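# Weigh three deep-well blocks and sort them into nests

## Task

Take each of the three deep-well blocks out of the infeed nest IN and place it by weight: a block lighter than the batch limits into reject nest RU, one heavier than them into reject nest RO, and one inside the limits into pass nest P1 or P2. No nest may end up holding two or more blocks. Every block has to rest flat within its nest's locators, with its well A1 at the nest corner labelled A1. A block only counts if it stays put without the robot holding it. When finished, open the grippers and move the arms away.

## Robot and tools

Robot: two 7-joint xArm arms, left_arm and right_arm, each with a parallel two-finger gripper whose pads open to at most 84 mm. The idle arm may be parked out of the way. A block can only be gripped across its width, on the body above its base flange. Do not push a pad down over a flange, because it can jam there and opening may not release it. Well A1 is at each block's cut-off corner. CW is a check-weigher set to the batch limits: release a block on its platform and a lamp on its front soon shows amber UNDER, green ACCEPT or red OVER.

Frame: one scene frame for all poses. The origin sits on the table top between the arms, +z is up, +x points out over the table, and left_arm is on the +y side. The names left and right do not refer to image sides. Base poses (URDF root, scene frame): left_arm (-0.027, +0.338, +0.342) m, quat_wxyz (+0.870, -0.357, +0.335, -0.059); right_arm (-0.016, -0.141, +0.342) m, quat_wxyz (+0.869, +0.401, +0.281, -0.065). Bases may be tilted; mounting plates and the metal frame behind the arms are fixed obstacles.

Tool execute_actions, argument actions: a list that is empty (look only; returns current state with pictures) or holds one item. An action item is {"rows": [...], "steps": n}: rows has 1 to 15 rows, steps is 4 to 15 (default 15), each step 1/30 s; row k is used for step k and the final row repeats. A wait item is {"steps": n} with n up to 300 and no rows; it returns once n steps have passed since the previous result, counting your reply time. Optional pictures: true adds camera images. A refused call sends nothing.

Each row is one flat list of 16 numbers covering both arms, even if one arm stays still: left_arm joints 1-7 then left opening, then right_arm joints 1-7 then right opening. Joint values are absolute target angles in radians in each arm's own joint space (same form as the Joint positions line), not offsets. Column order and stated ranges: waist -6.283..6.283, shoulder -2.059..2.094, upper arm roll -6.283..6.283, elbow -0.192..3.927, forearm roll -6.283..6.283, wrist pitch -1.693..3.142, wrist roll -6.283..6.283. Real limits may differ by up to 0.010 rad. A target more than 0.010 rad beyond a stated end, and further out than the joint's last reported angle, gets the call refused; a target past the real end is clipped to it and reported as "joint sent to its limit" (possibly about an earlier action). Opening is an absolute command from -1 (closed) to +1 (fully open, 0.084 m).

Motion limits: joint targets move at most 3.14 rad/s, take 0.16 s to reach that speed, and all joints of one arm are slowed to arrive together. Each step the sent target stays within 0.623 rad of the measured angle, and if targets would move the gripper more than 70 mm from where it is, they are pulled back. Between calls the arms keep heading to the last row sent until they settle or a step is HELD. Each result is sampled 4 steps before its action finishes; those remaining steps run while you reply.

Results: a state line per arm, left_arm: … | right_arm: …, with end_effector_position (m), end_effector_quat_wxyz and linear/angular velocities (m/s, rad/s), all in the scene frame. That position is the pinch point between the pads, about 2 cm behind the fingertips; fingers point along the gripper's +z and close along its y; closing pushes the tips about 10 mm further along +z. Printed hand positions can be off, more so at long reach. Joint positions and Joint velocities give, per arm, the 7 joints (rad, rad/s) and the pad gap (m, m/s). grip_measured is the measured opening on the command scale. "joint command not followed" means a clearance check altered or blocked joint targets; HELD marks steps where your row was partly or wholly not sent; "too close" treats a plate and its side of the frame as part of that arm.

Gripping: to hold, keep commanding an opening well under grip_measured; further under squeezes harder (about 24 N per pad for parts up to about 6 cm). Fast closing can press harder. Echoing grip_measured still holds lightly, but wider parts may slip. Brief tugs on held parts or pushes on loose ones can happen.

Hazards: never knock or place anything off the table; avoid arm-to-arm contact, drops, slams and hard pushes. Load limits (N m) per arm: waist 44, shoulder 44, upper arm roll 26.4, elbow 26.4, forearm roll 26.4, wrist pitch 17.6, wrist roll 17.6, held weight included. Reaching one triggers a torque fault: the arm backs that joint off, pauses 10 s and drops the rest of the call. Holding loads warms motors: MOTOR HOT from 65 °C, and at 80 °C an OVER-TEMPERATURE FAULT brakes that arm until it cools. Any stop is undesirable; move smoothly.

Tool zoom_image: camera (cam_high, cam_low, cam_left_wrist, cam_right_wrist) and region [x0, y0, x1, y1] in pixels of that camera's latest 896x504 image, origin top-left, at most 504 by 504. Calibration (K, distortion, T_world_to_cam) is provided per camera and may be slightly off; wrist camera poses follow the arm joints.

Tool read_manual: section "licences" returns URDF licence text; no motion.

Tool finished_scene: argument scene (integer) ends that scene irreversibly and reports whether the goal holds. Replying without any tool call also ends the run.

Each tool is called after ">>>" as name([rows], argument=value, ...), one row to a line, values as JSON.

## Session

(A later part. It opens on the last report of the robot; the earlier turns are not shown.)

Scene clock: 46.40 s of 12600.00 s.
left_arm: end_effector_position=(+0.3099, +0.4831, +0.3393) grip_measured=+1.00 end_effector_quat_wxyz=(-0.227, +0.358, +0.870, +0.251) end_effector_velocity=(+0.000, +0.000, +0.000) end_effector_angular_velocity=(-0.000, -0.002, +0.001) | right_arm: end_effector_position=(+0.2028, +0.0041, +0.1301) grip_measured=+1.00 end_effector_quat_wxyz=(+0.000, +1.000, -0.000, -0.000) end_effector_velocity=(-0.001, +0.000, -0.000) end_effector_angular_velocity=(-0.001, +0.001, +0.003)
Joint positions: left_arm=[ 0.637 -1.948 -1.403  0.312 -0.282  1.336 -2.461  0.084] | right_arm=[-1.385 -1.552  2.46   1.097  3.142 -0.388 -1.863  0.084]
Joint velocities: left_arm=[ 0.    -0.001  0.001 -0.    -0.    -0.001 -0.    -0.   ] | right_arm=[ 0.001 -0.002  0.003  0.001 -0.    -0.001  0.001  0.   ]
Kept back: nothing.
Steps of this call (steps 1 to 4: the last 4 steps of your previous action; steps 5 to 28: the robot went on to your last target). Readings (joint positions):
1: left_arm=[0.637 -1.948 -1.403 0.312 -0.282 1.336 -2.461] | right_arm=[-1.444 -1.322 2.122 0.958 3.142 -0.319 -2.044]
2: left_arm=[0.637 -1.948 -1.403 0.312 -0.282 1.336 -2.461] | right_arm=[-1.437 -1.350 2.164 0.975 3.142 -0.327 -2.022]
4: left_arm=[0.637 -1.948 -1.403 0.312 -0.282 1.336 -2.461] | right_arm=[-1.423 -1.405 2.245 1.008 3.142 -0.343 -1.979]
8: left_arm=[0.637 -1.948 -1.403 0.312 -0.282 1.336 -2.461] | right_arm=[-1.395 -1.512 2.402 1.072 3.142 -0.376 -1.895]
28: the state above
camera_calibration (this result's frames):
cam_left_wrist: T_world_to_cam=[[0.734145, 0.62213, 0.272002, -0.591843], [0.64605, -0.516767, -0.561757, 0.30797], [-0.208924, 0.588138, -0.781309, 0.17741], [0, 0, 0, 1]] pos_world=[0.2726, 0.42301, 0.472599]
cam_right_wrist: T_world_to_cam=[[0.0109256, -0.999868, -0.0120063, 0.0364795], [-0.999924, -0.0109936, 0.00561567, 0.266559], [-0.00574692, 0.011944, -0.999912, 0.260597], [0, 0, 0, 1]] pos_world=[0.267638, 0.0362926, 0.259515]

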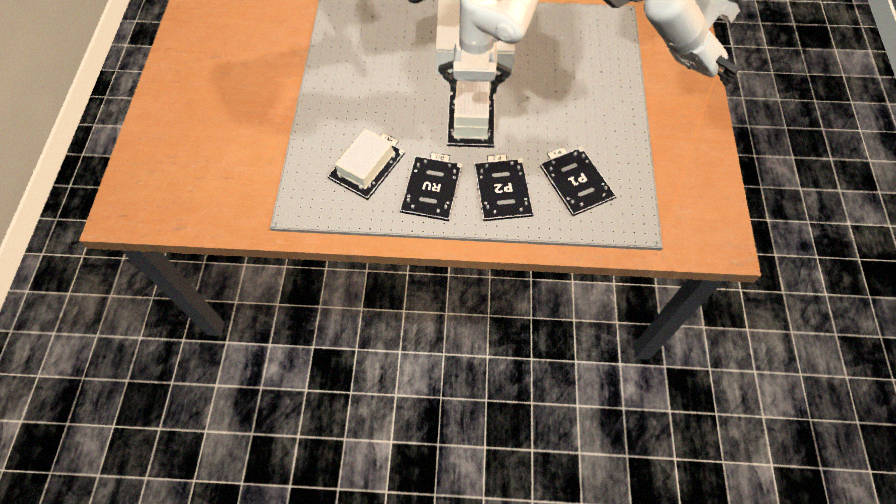

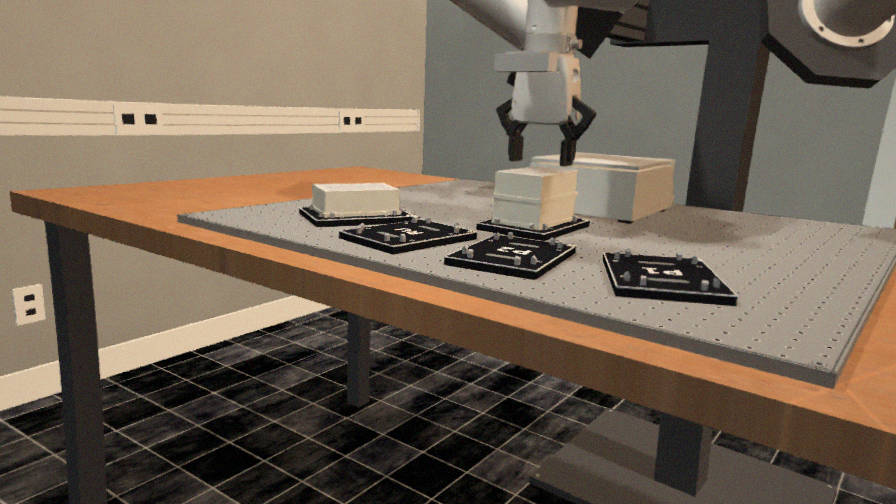

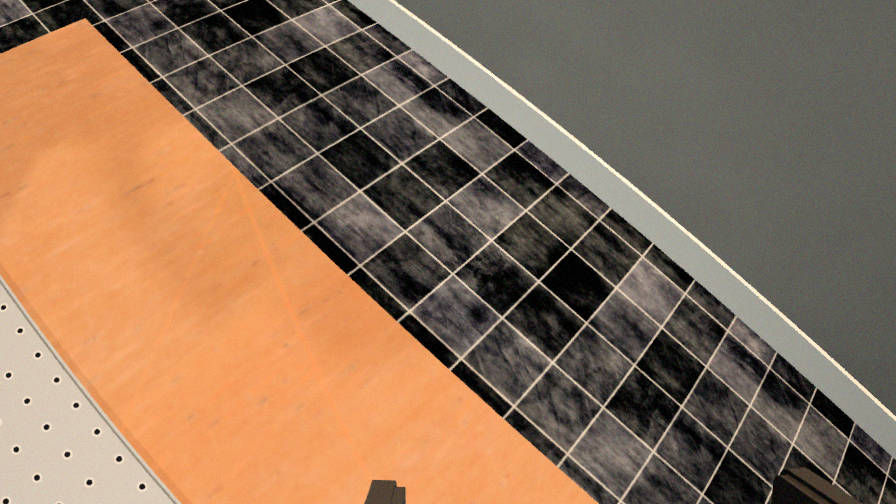

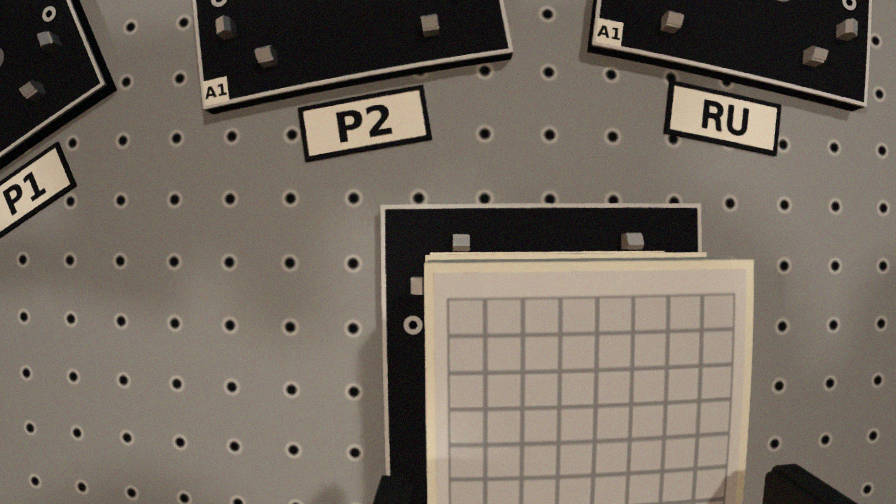

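>>> execute_actions([
  {"rows":[[0.637,-1.948,-1.403,0.312,-0.282,1.336,-2.461,1,-1.4015,-1.572,2.4606,1.101,3.1416,-0.367,-1.8625,1],[0.637,-1.948,-1.403,0.312,-0.282,1.336,-2.461,1,-1.4015,-1.572,2.4606,1.101,3.1416,-0.367,-1.8625,1],[0.637,-1.948,-1.403,0.312,-0.282,1.336,-2.461,1,-1.4015,-1.572,2.4606,1.101,3.1416,-0.367,-1.8625,1],[0.637,-1.948,-1.403,0.312,-0.282,1.336,-2.461,1,-1.4015,-1.572,2.4606,1.101,3.1416,-0.367,-1.8625,1],[0.637,-1.948,-1.403,0.312,-0.282,1.336,-2.461,1,-1.4207,-1.5955,2.4602,1.113,3.1416,-0.349,-1.8625,1],[0.637,-1.948,-1.403,0.312,-0.282,1.336,-2.461,1,-1.4207,-1.5955,2.4602,1.113,3.1416,-0.349,-1.8625,1],[0.637,-1.948,-1.403,0.312,-0.282,1.336,-2.461,1,-1.4207,-1.5955,2.4602,1.113,3.1416,-0.349,-1.8625,1],[0.637,-1.948,-1.403,0.312,-0.282,1.336,-2.461,1,-1.44,-1.619,2.4595,1.126,3.1416,-0.331,-1.8625,1],[0.637,-1.948,-1.403,0.312,-0.282,1.336,-2.461,1,-1.44,-1.619,2.4595,1.126,3.1416,-0.331,-1.8625,1],[0.637,-1.948,-1.403,0.312,-0.282,1.336,-2.461,1,-1.44,-1.619,2.4595,1.126,3.1416,-0.331,-1.8625,1],[0.637,-1.948,-1.403,0.312,-0.282,1.336,-2.461,1,-1.459,-1.6428,2.4586,1.1393,3.1416,-0.314,-1.8625,1]]},
])

>>> execute_actions([
  {"steps":8},
], pictures=true)

Scene clock: 47.30 s of 12600.00 s.
left_arm: end_effector_position=(+0.3099, +0.4831, +0.3393) grip_measured=+1.00 end_effector_quat_wxyz=(-0.227, +0.358, +0.870, +0.251) end_effector_velocity=(-0.000, -0.000, -0.000) end_effector_angular_velocity=(+0.000, +0.002, -0.001) | right_arm: end_effector_position=(+0.2022, +0.0019, +0.0992) grip_measured=+1.00 end_effector_quat_wxyz=(+0.001, +1.000, -0.000, -0.000) end_effector_velocity=(-0.005, -0.010, -0.092) end_effector_angular_velocity=(-0.017, +0.009, -0.001)
Joint positions: left_arm=[ 0.637 -1.948 -1.403  0.312 -0.282  1.336 -2.461  0.084] | right_arm=[-1.439 -1.617  2.46   1.124  3.142 -0.333 -1.863  0.084]
Joint velocities: left_arm=[-0.     0.002 -0.001 -0.     0.     0.001 -0.    -0.   ] | right_arm=[-0.162 -0.199 -0.004  0.091  0.002  0.146  0.001 -0.   ]
Steps of this call (steps 1 to 15: the robot went on to your last target; step 16: nothing new was sent; steps 17 to 27: the first 11 steps of this action). Readings (joint positions):
17: left_arm=[0.637 -1.948 -1.403 0.312 -0.282 1.336 -2.461] | right_arm=[-1.386 -1.553 2.461 1.097 3.142 -0.387 -1.862]
18: left_arm=[0.637 -1.948 -1.403 0.312 -0.282 1.336 -2.461] | right_arm=[-1.389 -1.557 2.461 1.100 3.142 -0.380 -1.863]
20: left_arm=[0.637 -1.948 -1.403 0.312 -0.282 1.336 -2.461] | right_arm=[-1.399 -1.569 2.461 1.101 3.142 -0.370 -1.863]
24: left_arm=[0.637 -1.948 -1.403 0.312 -0.282 1.336 -2.461] | right_arm=[-1.419 -1.594 2.460 1.112 3.142 -0.351 -1.863]
27: the state above

Scene clock: 47.57 s of 12600.00 s.
left_arm: end_effector_position=(+0.3099, +0.4831, +0.3393) grip_measured=+1.00 end_effector_quat_wxyz=(-0.227, +0.358, +0.870, +0.251) end_effector_velocity=(+0.000, +0.000, +0.000) end_effector_angular_velocity=(-0.000, -0.002, +0.001) | right_arm: end_effector_position=(+0.2023, +0.0023, +0.0879) grip_measured=+1.00 end_effector_quat_wxyz=(+0.000, +1.000, -0.000, -0.000) end_effector_velocity=(+0.002, +0.001, +0.002) end_effector_angular_velocity=(+0.004, -0.002, -0.004)
Joint positions: left_arm=[ 0.637 -1.948 -1.403  0.312 -0.282  1.336 -2.461  0.084] | right_arm=[-1.459 -1.642  2.459  1.139  3.142 -0.314 -1.862  0.084]
Joint velocities: left_arm=[ 0.    -0.001  0.002 -0.001  0.    -0.001  0.    -0.   ] | right_arm=[ 0.002  0.004 -0.002  0.     0.    -0.001  0.001  0.   ]
Kept back: nothing.
Steps of this call (steps 1 to 4: the last 4 steps of your previous action; steps 5 to 8: the robot went on to your last target). Readings (joint positions):
1: left_arm=[0.637 -1.948 -1.403 0.312 -0.282 1.336 -2.461] | right_arm=[-1.445 -1.625 2.459 1.129 3.142 -0.326 -1.862]
2: left_arm=[0.637 -1.948 -1.403 0.312 -0.282 1.336 -2.461] | right_arm=[-1.452 -1.634 2.459 1.135 3.142 -0.320 -1.863]
4: left_arm=[0.637 -1.948 -1.403 0.312 -0.282 1.336 -2.461] | right_arm=[-1.459 -1.643 2.459 1.138 3.142 -0.315 -1.863]
8: the state above
camera_calibration (this result's frames):
cam_left_wrist: T_world_to_cam=[[0.734145, 0.62213, 0.272001, -0.591842], [0.64605, -0.516767, -0.561757, 0.30797], [-0.208925, 0.588138, -0.781309, 0.17741], [0, 0, 0, 1]] pos_world=[0.2726, 0.42301, 0.472599]
cam_right_wrist: T_world_to_cam=[[0.0109694, -0.999878, -0.0111638, 0.034106], [-0.999923, -0.0110339, 0.00572916, 0.266259], [-0.00585163, 0.0111, -0.999921, 0.218402], [0, 0, 0, 1]] pos_world=[0.267142, 0.0346154, 0.21724]

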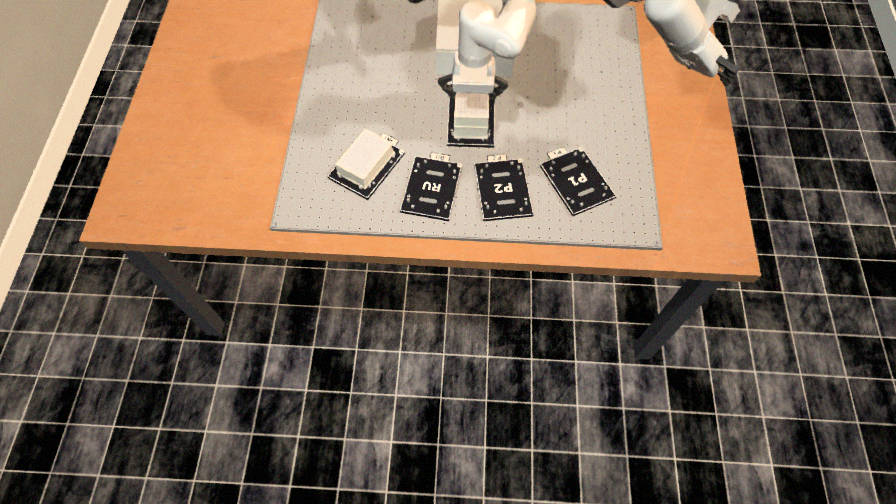

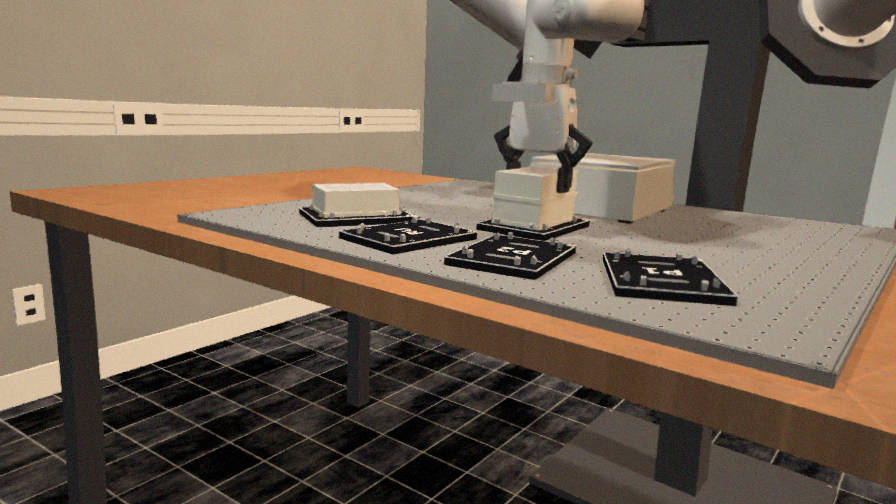

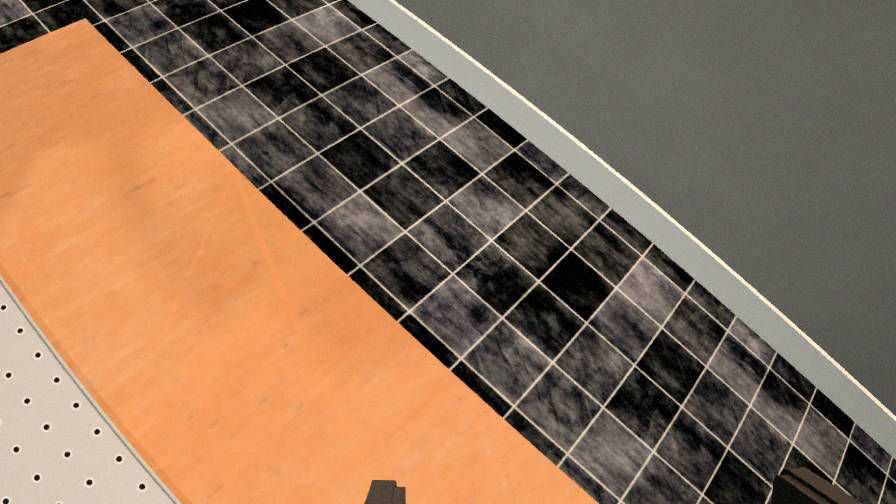

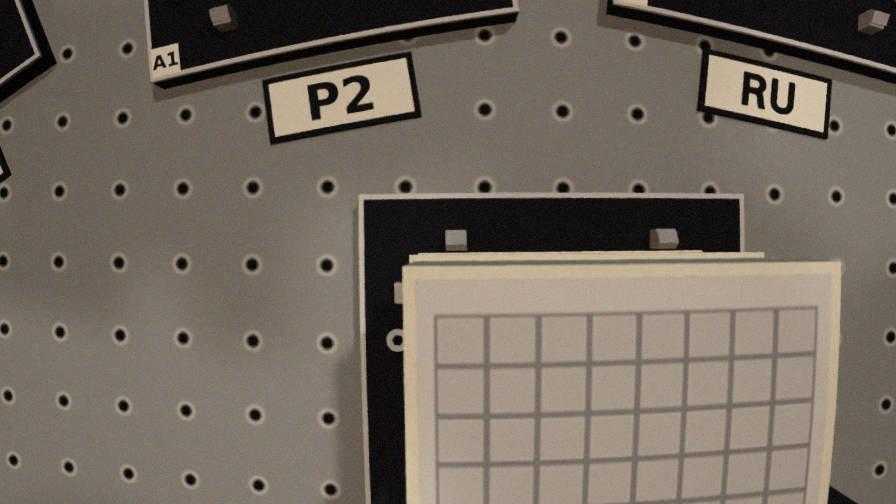

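>>> execute_actions([
  {"rows":[[0.637,-1.948,-1.403,0.312,-0.282,1.336,-2.461,1,-1.459,-1.6428,2.4586,1.1393,3.1416,-0.314,-1.8625,0.5]],"steps":10},
])

>>> execute_actions([
  {"rows":[[0.637,-1.948,-1.403,0.312,-0.282,1.336,-2.461,1,-1.44,-1.619,2.4595,1.126,3.1416,-0.331,-1.8625,0.5],[0.637,-1.948,-1.403,0.312,-0.282,1.336,-2.461,1,-1.44,-1.619,2.4595,1.126,3.1416,-0.331,-1.8625,0.5],[0.637,-1.948,-1.403,0.312,-0.282,1.336,-2.461,1,-1.44,-1.619,2.4595,1.126,3.1416,-0.331,-1.8625,0.5],[0.637,-1.948,-1.403,0.312,-0.282,1.336,-2.461,1,-1.305,-1.453,2.455,1.055,3.1416,-0.47,-1.8625,0.5]]},
])

>>> execute_actions([
  {"rows":[[0.637,-1.948,-1.403,0.312,-0.282,1.336,-2.461,1,-1.0323,-1.7267,2.9494,1.2899,3.1416,-0.573,-1.257,0.5]]},
])

>>> execute_actions([
  {"steps":22},
])

>>> execute_actions([
  {"rows":[[0.637,-1.948,-1.403,0.312,-0.282,1.336,-2.461,1,-1.042,-1.775,2.9475,1.305,3.1416,-0.539,-1.257,0.5],[0.637,-1.948,-1.403,0.312,-0.282,1.336,-2.461,1,-1.042,-1.775,2.9475,1.305,3.1416,-0.539,-1.257,0.5],[0.637,-1.948,-1.403,0.312,-0.282,1.336,-2.461,1,-1.042,-1.775,2.9475,1.305,3.1416,-0.539,-1.257,0.5],[0.637,-1.948,-1.403,0.312,-0.282,1.336,-2.461,1,-1.042,-1.775,2.9475,1.305,3.1416,-0.539,-1.257,0.5],[0.637,-1.948,-1.403,0.312,-0.282,1.336,-2.461,1,-1.047,-1.799,2.9465,1.313,3.1416,-0.522,-1.257,0.5],[0.637,-1.948,-1.403,0.312,-0.282,1.336,-2.461,1,-1.047,-1.799,2.9465,1.313,3.1416,-0.522,-1.257,0.5],[0.637,-1.948,-1.403,0.312,-0.282,1.336,-2.461,1,-1.047,-1.799,2.9465,1.313,3.1416,-0.522,-1.257,0.5],[0.637,-1.948,-1.403,0.312,-0.282,1.336,-2.461,1,-1.050,-1.816,2.9458,1.318,3.1416,-0.511,-1.257,0.5]]},
])

>>> execute_actions([
  {"rows":[[0.637,-1.948,-1.403,0.312,-0.282,1.336,-2.461,1,-1.050,-1.816,2.9458,1.318,3.1416,-0.511,-1.257,1]],"steps":10},
])

>>> execute_actions([
  {"rows":[[0.637,-1.948,-1.403,0.312,-0.282,1.336,-2.461,1,-1.046,-1.795,2.9465,1.311,3.1416,-0.525,-1.257,1],[0.637,-1.948,-1.403,0.312,-0.282,1.336,-2.461,1,-1.046,-1.795,2.9465,1.311,3.1416,-0.525,-1.257,1],[0.637,-1.948,-1.403,0.312,-0.282,1.336,-2.461,1,-1.046,-1.795,2.9465,1.311,3.1416,-0.525,-1.257,1],[0.637,-1.948,-1.403,0.312,-0.282,1.336,-2.461,1,-1.042,-1.775,2.9475,1.305,3.1416,-0.539,-1.257,1],[0.637,-1.948,-1.403,0.312,-0.282,1.336,-2.461,1,-1.042,-1.775,2.9475,1.305,3.1416,-0.539,-1.257,1],[0.637,-1.948,-1.403,0.312,-0.282,1.336,-2.461,1,-1.042,-1.775,2.9475,1.305,3.1416,-0.539,-1.257,1],[0.637,-1.948,-1.403,0.312,-0.282,1.336,-2.461,1,-1.0323,-1.7267,2.9494,1.2899,3.1416,-0.573,-1.257,1]],"steps":13},
])

>>> execute_actions([
  {"rows":[[0.637,-1.948,-1.403,0.312,-0.282,1.336,-2.461,1,-0.881,-1.9208,3.1457,1.7029,3.1416,-0.806,2.112,1]]},
])

>>> execute_actions([
  {"steps":28},
], pictures=true)

Scene clock: 48.77 s of 12600.00 s.
left_arm: end_effector_position=(+0.3099, +0.4831, +0.3393) grip_measured=+1.00 end_effector_quat_wxyz=(-0.227, +0.358, +0.870, +0.251) end_effector_velocity=(-0.000, +0.000, -0.000) end_effector_angular_velocity=(+0.000, +0.001, +0.001) | right_arm: end_effector_position=(+0.2022, +0.0024, +0.0878) grip_measured=+0.97 end_effector_quat_wxyz=(+0.000, +1.000, -0.000, -0.000) end_effector_velocity=(-0.000, +0.000, +0.000) end_effector_angular_velocity=(+0.001, -0.000, -0.001)
Joint positions: left_arm=[ 0.637 -1.948 -1.403  0.312 -0.282  1.336 -2.461  0.084] | right_arm=[-1.459 -1.643  2.459  1.139  3.142 -0.314 -1.862  0.083]
Joint velocities: left_arm=[ 0.    -0.     0.    -0.001 -0.     0.001 -0.    -0.   ] | right_arm=[ 0.001  0.     0.    -0.     0.     0.001  0.001  0.   ]
Steps of this call (steps 1 to 30: the robot went on to your last target; steps 31 to 36: the first 6 steps of this action). Readings (joint positions):
31: left_arm=[0.637 -1.948 -1.403 0.312 -0.282 1.336 -2.461] | right_arm=[-1.459 -1.643 2.459 1.139 3.142 -0.314 -1.863]
32: left_arm=[0.637 -1.948 -1.403 0.312 -0.282 1.336 -2.461] | right_arm=[-1.459 -1.643 2.459 1.139 3.142 -0.314 -1.863]
34: left_arm=[0.637 -1.948 -1.403 0.312 -0.282 1.336 -2.461] | right_arm=[-1.459 -1.643 2.459 1.139 3.142 -0.314 -1.862]
36: the state above

Scene clock: 49.27 s of 12600.00 s.
left_arm: end_effector_position=(+0.3099, +0.4831, +0.3393) grip_measured=+1.00 end_effector_quat_wxyz=(-0.227, +0.358, +0.870, +0.251) end_effector_velocity=(+0.000, -0.000, +0.000) end_effector_angular_velocity=(+0.002, -0.001, -0.001) | right_arm: end_effector_position=(+0.2044, +0.0102, +0.1791) grip_measured=+0.97 end_effector_quat_wxyz=(-0.011, +1.000, -0.000, +0.003) end_effector_velocity=(-0.023, -0.038, +0.018) end_effector_angular_velocity=(-0.090, +0.039, +0.018)
Joint positions: left_arm=[ 0.637 -1.948 -1.403  0.312 -0.282  1.336 -2.461  0.084] | right_arm=[-1.301 -1.449  2.455  1.064  3.142 -0.466 -1.863  0.083]
Joint velocities: left_arm=[ 0.    -0.002 -0.001  0.001  0.    -0.     0.    -0.   ] | right_arm=[ 0.046  0.052  0.017 -0.081  0.002 -0.085  0.001 -0.   ]
Steps of this call (steps 1 to 4: the last 4 steps of your previous action; steps 5 to 15: the first 11 steps of this action). Readings (joint positions):
5: left_arm=[0.637 -1.948 -1.403 0.312 -0.282 1.336 -2.461] | right_arm=[-1.458 -1.642 2.459 1.139 3.142 -0.315 -1.862]
6: left_arm=[0.637 -1.948 -1.403 0.312 -0.282 1.336 -2.461] | right_arm=[-1.454 -1.637 2.459 1.134 3.142 -0.319 -1.863]
8: left_arm=[0.637 -1.948 -1.403 0.312 -0.282 1.336 -2.461] | right_arm=[-1.442 -1.622 2.459 1.127 3.142 -0.329 -1.862]
12: left_arm=[0.637 -1.948 -1.403 0.312 -0.282 1.336 -2.461] | right_arm=[-1.347 -1.504 2.455 1.073 3.142 -0.429 -1.862]
15: the state above

Scene clock: 49.77 s of 12600.00 s.
left_arm: end_effector_position=(+0.3099, +0.4831, +0.3393) grip_measured=+1.00 end_effector_quat_wxyz=(-0.227, +0.358, +0.870, +0.251) end_effector_velocity=(+0.000, -0.000, +0.000) end_effector_angular_velocity=(-0.001, -0.000, -0.001) | right_arm: end_effector_position=(+0.0566, +0.0571, +0.1796) grip_measured=+0.97 end_effector_quat_wxyz=(-0.011, +1.000, +0.007, +0.004) end_effector_velocity=(-0.543, +0.033, -0.034) end_effector_angular_velocity=(-0.063, +0.048, -0.007)
Joint positions: left_arm=[ 0.637 -1.948 -1.403  0.312 -0.282  1.336 -2.461  0.084] | right_arm=[-1.127 -1.634  2.781  1.211  3.142 -0.537 -1.466  0.083]
Joint velocities: left_arm=[ 0.     0.001  0.     0.001  0.    -0.    -0.     0.   ] | right_arm=[ 0.619 -0.6    1.113  0.515  0.004 -0.229  1.335  0.   ]
Steps of this call (steps 1 to 4: the last 4 steps of your previous action; steps 5 to 15: the first 11 steps of this action). Readings (joint positions):
5: left_arm=[0.637 -1.948 -1.403 0.312 -0.282 1.336 -2.461] | right_arm=[-1.306 -1.456 2.456 1.053 3.142 -0.470 -1.861]
6: left_arm=[0.637 -1.948 -1.403 0.312 -0.282 1.336 -2.461] | right_arm=[-1.303 -1.460 2.460 1.058 3.141 -0.472 -1.850]
8: left_arm=[0.637 -1.948 -1.403 0.312 -0.282 1.336 -2.461] | right_arm=[-1.275 -1.491 2.509 1.086 3.140 -0.484 -1.780]
12: left_arm=[0.637 -1.948 -1.403 0.312 -0.282 1.336 -2.461] | right_arm=[-1.188 -1.574 2.670 1.159 3.142 -0.514 -1.600]
15: the state above

Scene clock: 50.50 s of 12600.00 s.
left_arm: end_effector_position=(+0.3099, +0.4831, +0.3393) grip_measured=+1.00 end_effector_quat_wxyz=(-0.227, +0.358, +0.870, +0.251) end_effector_velocity=(+0.000, -0.000, +0.000) end_effector_angular_velocity=(+0.000, -0.000, -0.001) | right_arm: end_effector_position=(-0.0252, +0.0503, +0.1702) grip_measured=+0.97 end_effector_quat_wxyz=(+0.000, +1.000, -0.000, -0.000) end_effector_velocity=(-0.002, -0.000, -0.000) end_effector_angular_velocity=(-0.000, +0.002, +0.002)
Joint positions: left_arm=[ 0.637 -1.948 -1.403  0.312 -0.282  1.336 -2.461  0.084] | right_arm=[-1.033 -1.727  2.949  1.29   3.142 -0.573 -1.257  0.083]
Joint velocities: left_arm=[ 0.    -0.    -0.001  0.001  0.     0.    -0.     0.   ] | right_arm=[ 0.001 -0.001  0.003  0.001  0.002  0.     0.     0.   ]
Kept back: nothing.
Steps of this call (steps 1 to 4: the last 4 steps of your previous action; steps 5 to 22: the robot went on to your last target). Readings (joint positions):
1: left_arm=[0.637 -1.948 -1.403 0.312 -0.282 1.336 -2.461] | right_arm=[-1.106 -1.654 2.818 1.228 3.142 -0.545 -1.421]
2: left_arm=[0.637 -1.948 -1.403 0.312 -0.282 1.336 -2.461] | right_arm=[-1.086 -1.674 2.854 1.245 3.142 -0.552 -1.377]
4: left_arm=[0.637 -1.948 -1.403 0.312 -0.282 1.336 -2.461] | right_arm=[-1.049 -1.710 2.921 1.275 3.142 -0.565 -1.299]
8: left_arm=[0.637 -1.948 -1.403 0.312 -0.282 1.336 -2.461] | right_arm=[-1.032 -1.727 2.950 1.287 3.142 -0.573 -1.259]
22: the state above

Scene clock: 50.87 s of 12600.00 s.
left_arm: end_effector_position=(+0.3099, +0.4831, +0.3393) grip_measured=+1.00 end_effector_quat_wxyz=(-0.227, +0.358, +0.870, +0.251) end_effector_velocity=(+0.000, -0.000, +0.000) end_effector_angular_velocity=(-0.001, -0.000, +0.001) | right_arm: end_effector_position=(-0.0252, +0.0500, +0.1342) grip_measured=+0.97 end_effector_quat_wxyz=(+0.001, +1.000, +0.000, +0.000) end_effector_velocity=(-0.002, +0.008, -0.003) end_effector_angular_velocity=(+0.002, -0.002, +0.009)
Joint positions: left_arm=[ 0.637 -1.948 -1.403  0.312 -0.282  1.336 -2.461  0.084] | right_arm=[-1.05  -1.814  2.946  1.317  3.141 -0.514 -1.257  0.083]
Joint velocities: left_arm=[0.    0.    0.001 0.001 0.    0.001 0.    0.   ] | right_arm=[-0.004 -0.025 -0.001  0.039 -0.003 -0.012 -0.006  0.   ]
Steps of this call (steps 1 to 11: the first 11 steps of this action). Readings (joint positions):
1: left_arm=[0.637 -1.948 -1.403 0.312 -0.282 1.336 -2.461] | right_arm=[-1.033 -1.727 2.949 1.290 3.142 -0.572 -1.257]
2: left_arm=[0.637 -1.948 -1.403 0.312 -0.282 1.336 -2.461] | right_arm=[-1.034 -1.734 2.949 1.294 3.142 -0.566 -1.257]
4: left_arm=[0.637 -1.948 -1.403 0.312 -0.282 1.336 -2.461] | right_arm=[-1.040 -1.764 2.948 1.304 3.142 -0.546 -1.257]
8: left_arm=[0.637 -1.948 -1.403 0.312 -0.282 1.336 -2.461] | right_arm=[-1.047 -1.798 2.947 1.311 3.142 -0.524 -1.257]
11: the state above

Scene clock: 51.20 s of 12600.00 s.
left_arm: end_effector_position=(+0.3099, +0.4831, +0.3393) grip_measured=+1.00 end_effector_quat_wxyz=(-0.227, +0.358, +0.870, +0.251) end_effector_velocity=(-0.000, -0.000, -0.000) end_effector_angular_velocity=(+0.001, +0.001, -0.000) | right_arm: end_effector_position=(-0.0253, +0.0500, +0.1326) grip_measured=+1.00 end_effector_quat_wxyz=(+0.000, +1.000, -0.000, +0.000) end_effector_velocity=(+0.001, -0.001, -0.002) end_effector_angular_velocity=(-0.002, -0.000, +0.000)
Joint positions: left_arm=[ 0.637 -1.948 -1.403  0.312 -0.282  1.336 -2.461  0.084] | right_arm=[-1.05  -1.817  2.946  1.318  3.142 -0.509 -1.257  0.084]
Joint velocities: left_arm=[ 0.     0.    -0.001  0.     0.     0.001 -0.     0.   ] | right_arm=[-0.003 -0.004 -0.001  0.001 -0.001  0.002 -0.001  0.001]
Steps of this call (steps 1 to 4: the last 4 steps of your previous action; steps 5 to 10: the first 6 steps of this action). Readings (joint positions):
5: left_arm=[0.637 -1.948 -1.403 0.312 -0.282 1.336 -2.461] | right_arm=[-1.050 -1.814 2.946 1.318 3.142 -0.513 -1.257]
6: left_arm=[0.637 -1.948 -1.403 0.312 -0.282 1.336 -2.461] | right_arm=[-1.050 -1.814 2.946 1.318 3.142 -0.513 -1.257]
8: left_arm=[0.637 -1.948 -1.403 0.312 -0.282 1.336 -2.461] | right_arm=[-1.050 -1.816 2.946 1.318 3.142 -0.510 -1.257]
10: the state above

Scene clock: 51.63 s of 12600.00 s.
left_arm: end_effector_position=(+0.3099, +0.4831, +0.3393) grip_measured=+1.00 end_effector_quat_wxyz=(-0.227, +0.358, +0.870, +0.251) end_effector_velocity=(-0.000, -0.000, -0.000) end_effector_angular_velocity=(+0.001, +0.001, -0.001) | right_arm: end_effector_position=(-0.0250, +0.0490, +0.1600) grip_measured=+1.00 end_effector_quat_wxyz=(+0.002, +1.000, -0.000, +0.000) end_effector_velocity=(+0.001, -0.006, +0.200) end_effector_angular_velocity=(+0.003, -0.000, +0.003)
Joint positions: left_arm=[ 0.637 -1.948 -1.403  0.312 -0.282  1.336 -2.461  0.084] | right_arm=[-1.037 -1.751  2.949  1.295  3.142 -0.558 -1.257  0.084]
Joint velocities: left_arm=[-0.     0.001 -0.001 -0.     0.    -0.    -0.    -0.   ] | right_arm=[ 0.1    0.492  0.019 -0.168  0.    -0.33  -0.001  0.   ]
Steps of this call (steps 1 to 4: the last 4 steps of your previous action; steps 5 to 13: the first 9 steps of this action). Readings (joint positions):
5: left_arm=[0.637 -1.948 -1.403 0.312 -0.282 1.336 -2.461] | right_arm=[-1.050 -1.816 2.946 1.318 3.142 -0.511 -1.257]
6: left_arm=[0.637 -1.948 -1.403 0.312 -0.282 1.336 -2.461] | right_arm=[-1.049 -1.811 2.946 1.315 3.142 -0.515 -1.257]
8: left_arm=[0.637 -1.948 -1.403 0.312 -0.282 1.336 -2.461] | right_arm=[-1.046 -1.797 2.946 1.312 3.142 -0.523 -1.257]
12: left_arm=[0.637 -1.948 -1.403 0.312 -0.282 1.336 -2.461] | right_arm=[-1.040 -1.766 2.948 1.302 3.142 -0.546 -1.257]
13: the state above

Scene clock: 52.13 s of 12600.00 s.
left_arm: end_effector_position=(+0.3099, +0.4831, +0.3393) grip_measured=+1.00 end_effector_quat_wxyz=(-0.227, +0.358, +0.870, +0.251) end_effector_velocity=(+0.000, +0.000, +0.000) end_effector_angular_velocity=(+0.000, -0.001, -0.000) | right_arm: end_effector_position=(-0.1277, +0.0786, +0.1865) grip_measured=+1.00 end_effector_quat_wxyz=(-0.002, +0.967, -0.256, -0.001) end_effector_velocity=(-0.216, +0.014, +0.030) end_effector_angular_velocity=(-0.040, +0.016, -2.723)
Joint positions: left_arm=[ 0.637 -1.948 -1.403  0.312 -0.282  1.336 -2.461  0.084] | right_arm=[-0.91  -1.883  3.11   1.622  3.142 -0.758 -0.55   0.084]
Joint velocities: left_arm=[ 0.    -0.001  0.    -0.     0.    -0.001 -0.    -0.   ] | right_arm=[ 0.27  -0.339  0.343  0.714 -0.001 -0.416  3.096  0.   ]
Steps of this call (steps 1 to 4: the last 4 steps of your previous action; steps 5 to 15: the first 11 steps of this action). Readings (joint positions):
5: left_arm=[0.637 -1.948 -1.403 0.312 -0.282 1.336 -2.461] | right_arm=[-1.032 -1.726 2.949 1.292 3.142 -0.573 -1.256]
6: left_arm=[0.637 -1.948 -1.403 0.312 -0.282 1.336 -2.461] | right_arm=[-1.030 -1.731 2.951 1.297 3.141 -0.578 -1.245]
8: left_arm=[0.637 -1.948 -1.403 0.312 -0.282 1.336 -2.461] | right_arm=[-1.015 -1.757 2.970 1.344 3.141 -0.606 -1.171]
12: left_arm=[0.637 -1.948 -1.403 0.312 -0.282 1.336 -2.461] | right_arm=[-0.947 -1.838 3.061 1.524 3.142 -0.702 -0.853]
15: the state above

Scene clock: 53.07 s of 12600.00 s.
left_arm: end_effector_position=(+0.3099, +0.4831, +0.3393) grip_measured=+1.00 end_effector_quat_wxyz=(-0.227, +0.358, +0.870, +0.251) end_effector_velocity=(-0.000, -0.000, -0.000) end_effector_angular_velocity=(-0.001, +0.001, +0.001) | right_arm: end_effector_position=(-0.1503, +0.0802, +0.1902) grip_measured=+1.00 end_effector_quat_wxyz=(-0.000, -0.006, +1.000, -0.000) end_effector_velocity=(+0.000, -0.000, -0.000) end_effector_angular_velocity=(-0.000, -0.001, -0.260)
Joint positions: left_arm=[ 0.637 -1.948 -1.403  0.312 -0.282  1.336 -2.461  0.084] | right_arm=[-0.881 -1.921  3.146  1.703  3.142 -0.806  2.1    0.084]
Joint velocities: left_arm=[-0.     0.001  0.001  0.     0.     0.001 -0.     0.   ] | right_arm=[ 0.    -0.001  0.001 -0.    -0.001  0.     0.262 -0.   ]
Kept back: nothing.
Steps of this call (steps 1 to 4: the last 4 steps of your previous action; steps 5 to 28: the robot went on to your last target). Readings (joint positions):
1: left_arm=[0.637 -1.948 -1.403 0.312 -0.282 1.336 -2.461] | right_arm=[-0.902 -1.893 3.120 1.643 3.142 -0.770 -0.446]
2: left_arm=[0.637 -1.948 -1.403 0.312 -0.282 1.336 -2.461] | right_arm=[-0.896 -1.901 3.127 1.659 3.142 -0.780 -0.341]
4: left_arm=[0.637 -1.948 -1.403 0.312 -0.282 1.336 -2.461] | right_arm=[-0.889 -1.910 3.135 1.679 3.142 -0.792 -0.133]
8: left_arm=[0.637 -1.948 -1.403 0.312 -0.282 1.336 -2.461] | right_arm=[-0.884 -1.918 3.141 1.695 3.141 -0.802 0.286]
28: the state above
camera_calibration (this result's frames):
cam_left_wrist: T_world_to_cam=[[0.734145, 0.62213, 0.272001, -0.591842], [0.64605, -0.516767, -0.561757, 0.30797], [-0.208925, 0.588138, -0.781309, 0.17741], [0, 0, 0, 1]] pos_world=[0.2726, 0.42301, 0.472599]
cam_right_wrist: T_world_to_cam=[[-0.0227247, 0.999665, -0.012349, -0.0482294], [0.999725, 0.022794, 0.00549773, 0.211848], [0.00577737, -0.0122207, -0.999909, 0.321382], [0, 0, 0, 1]] pos_world=[-0.214743, 0.0473119, 0.319592]

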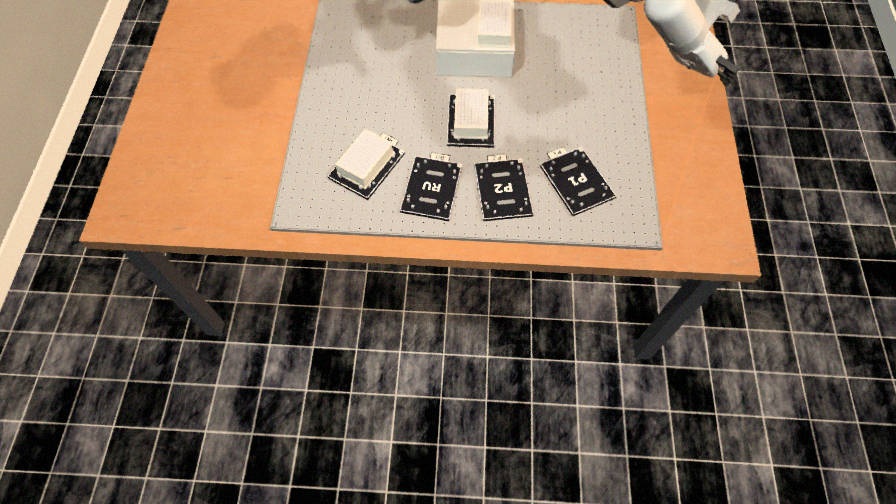

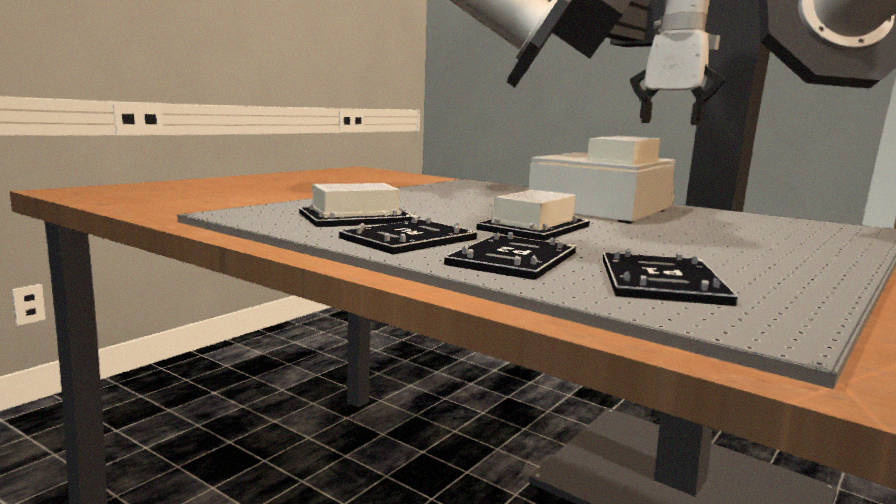

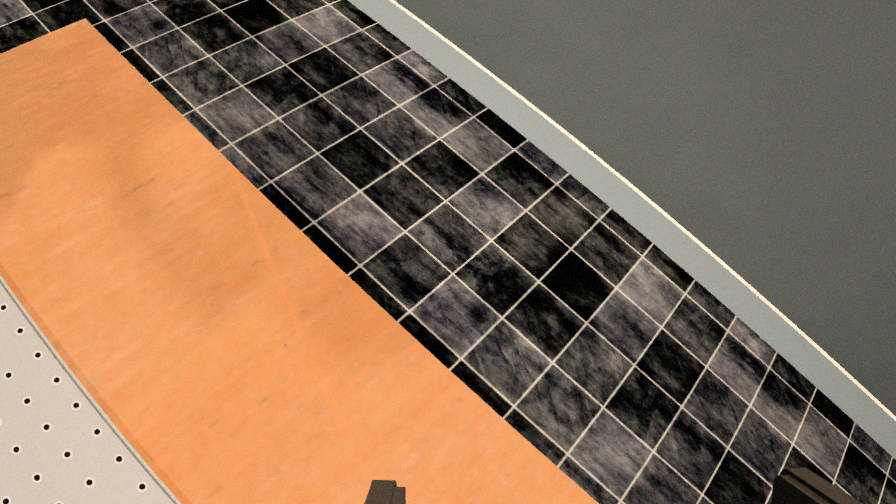

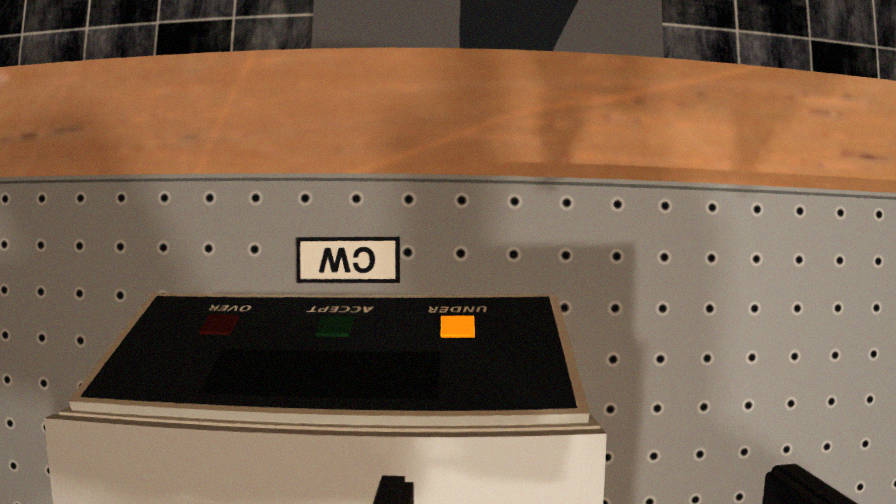

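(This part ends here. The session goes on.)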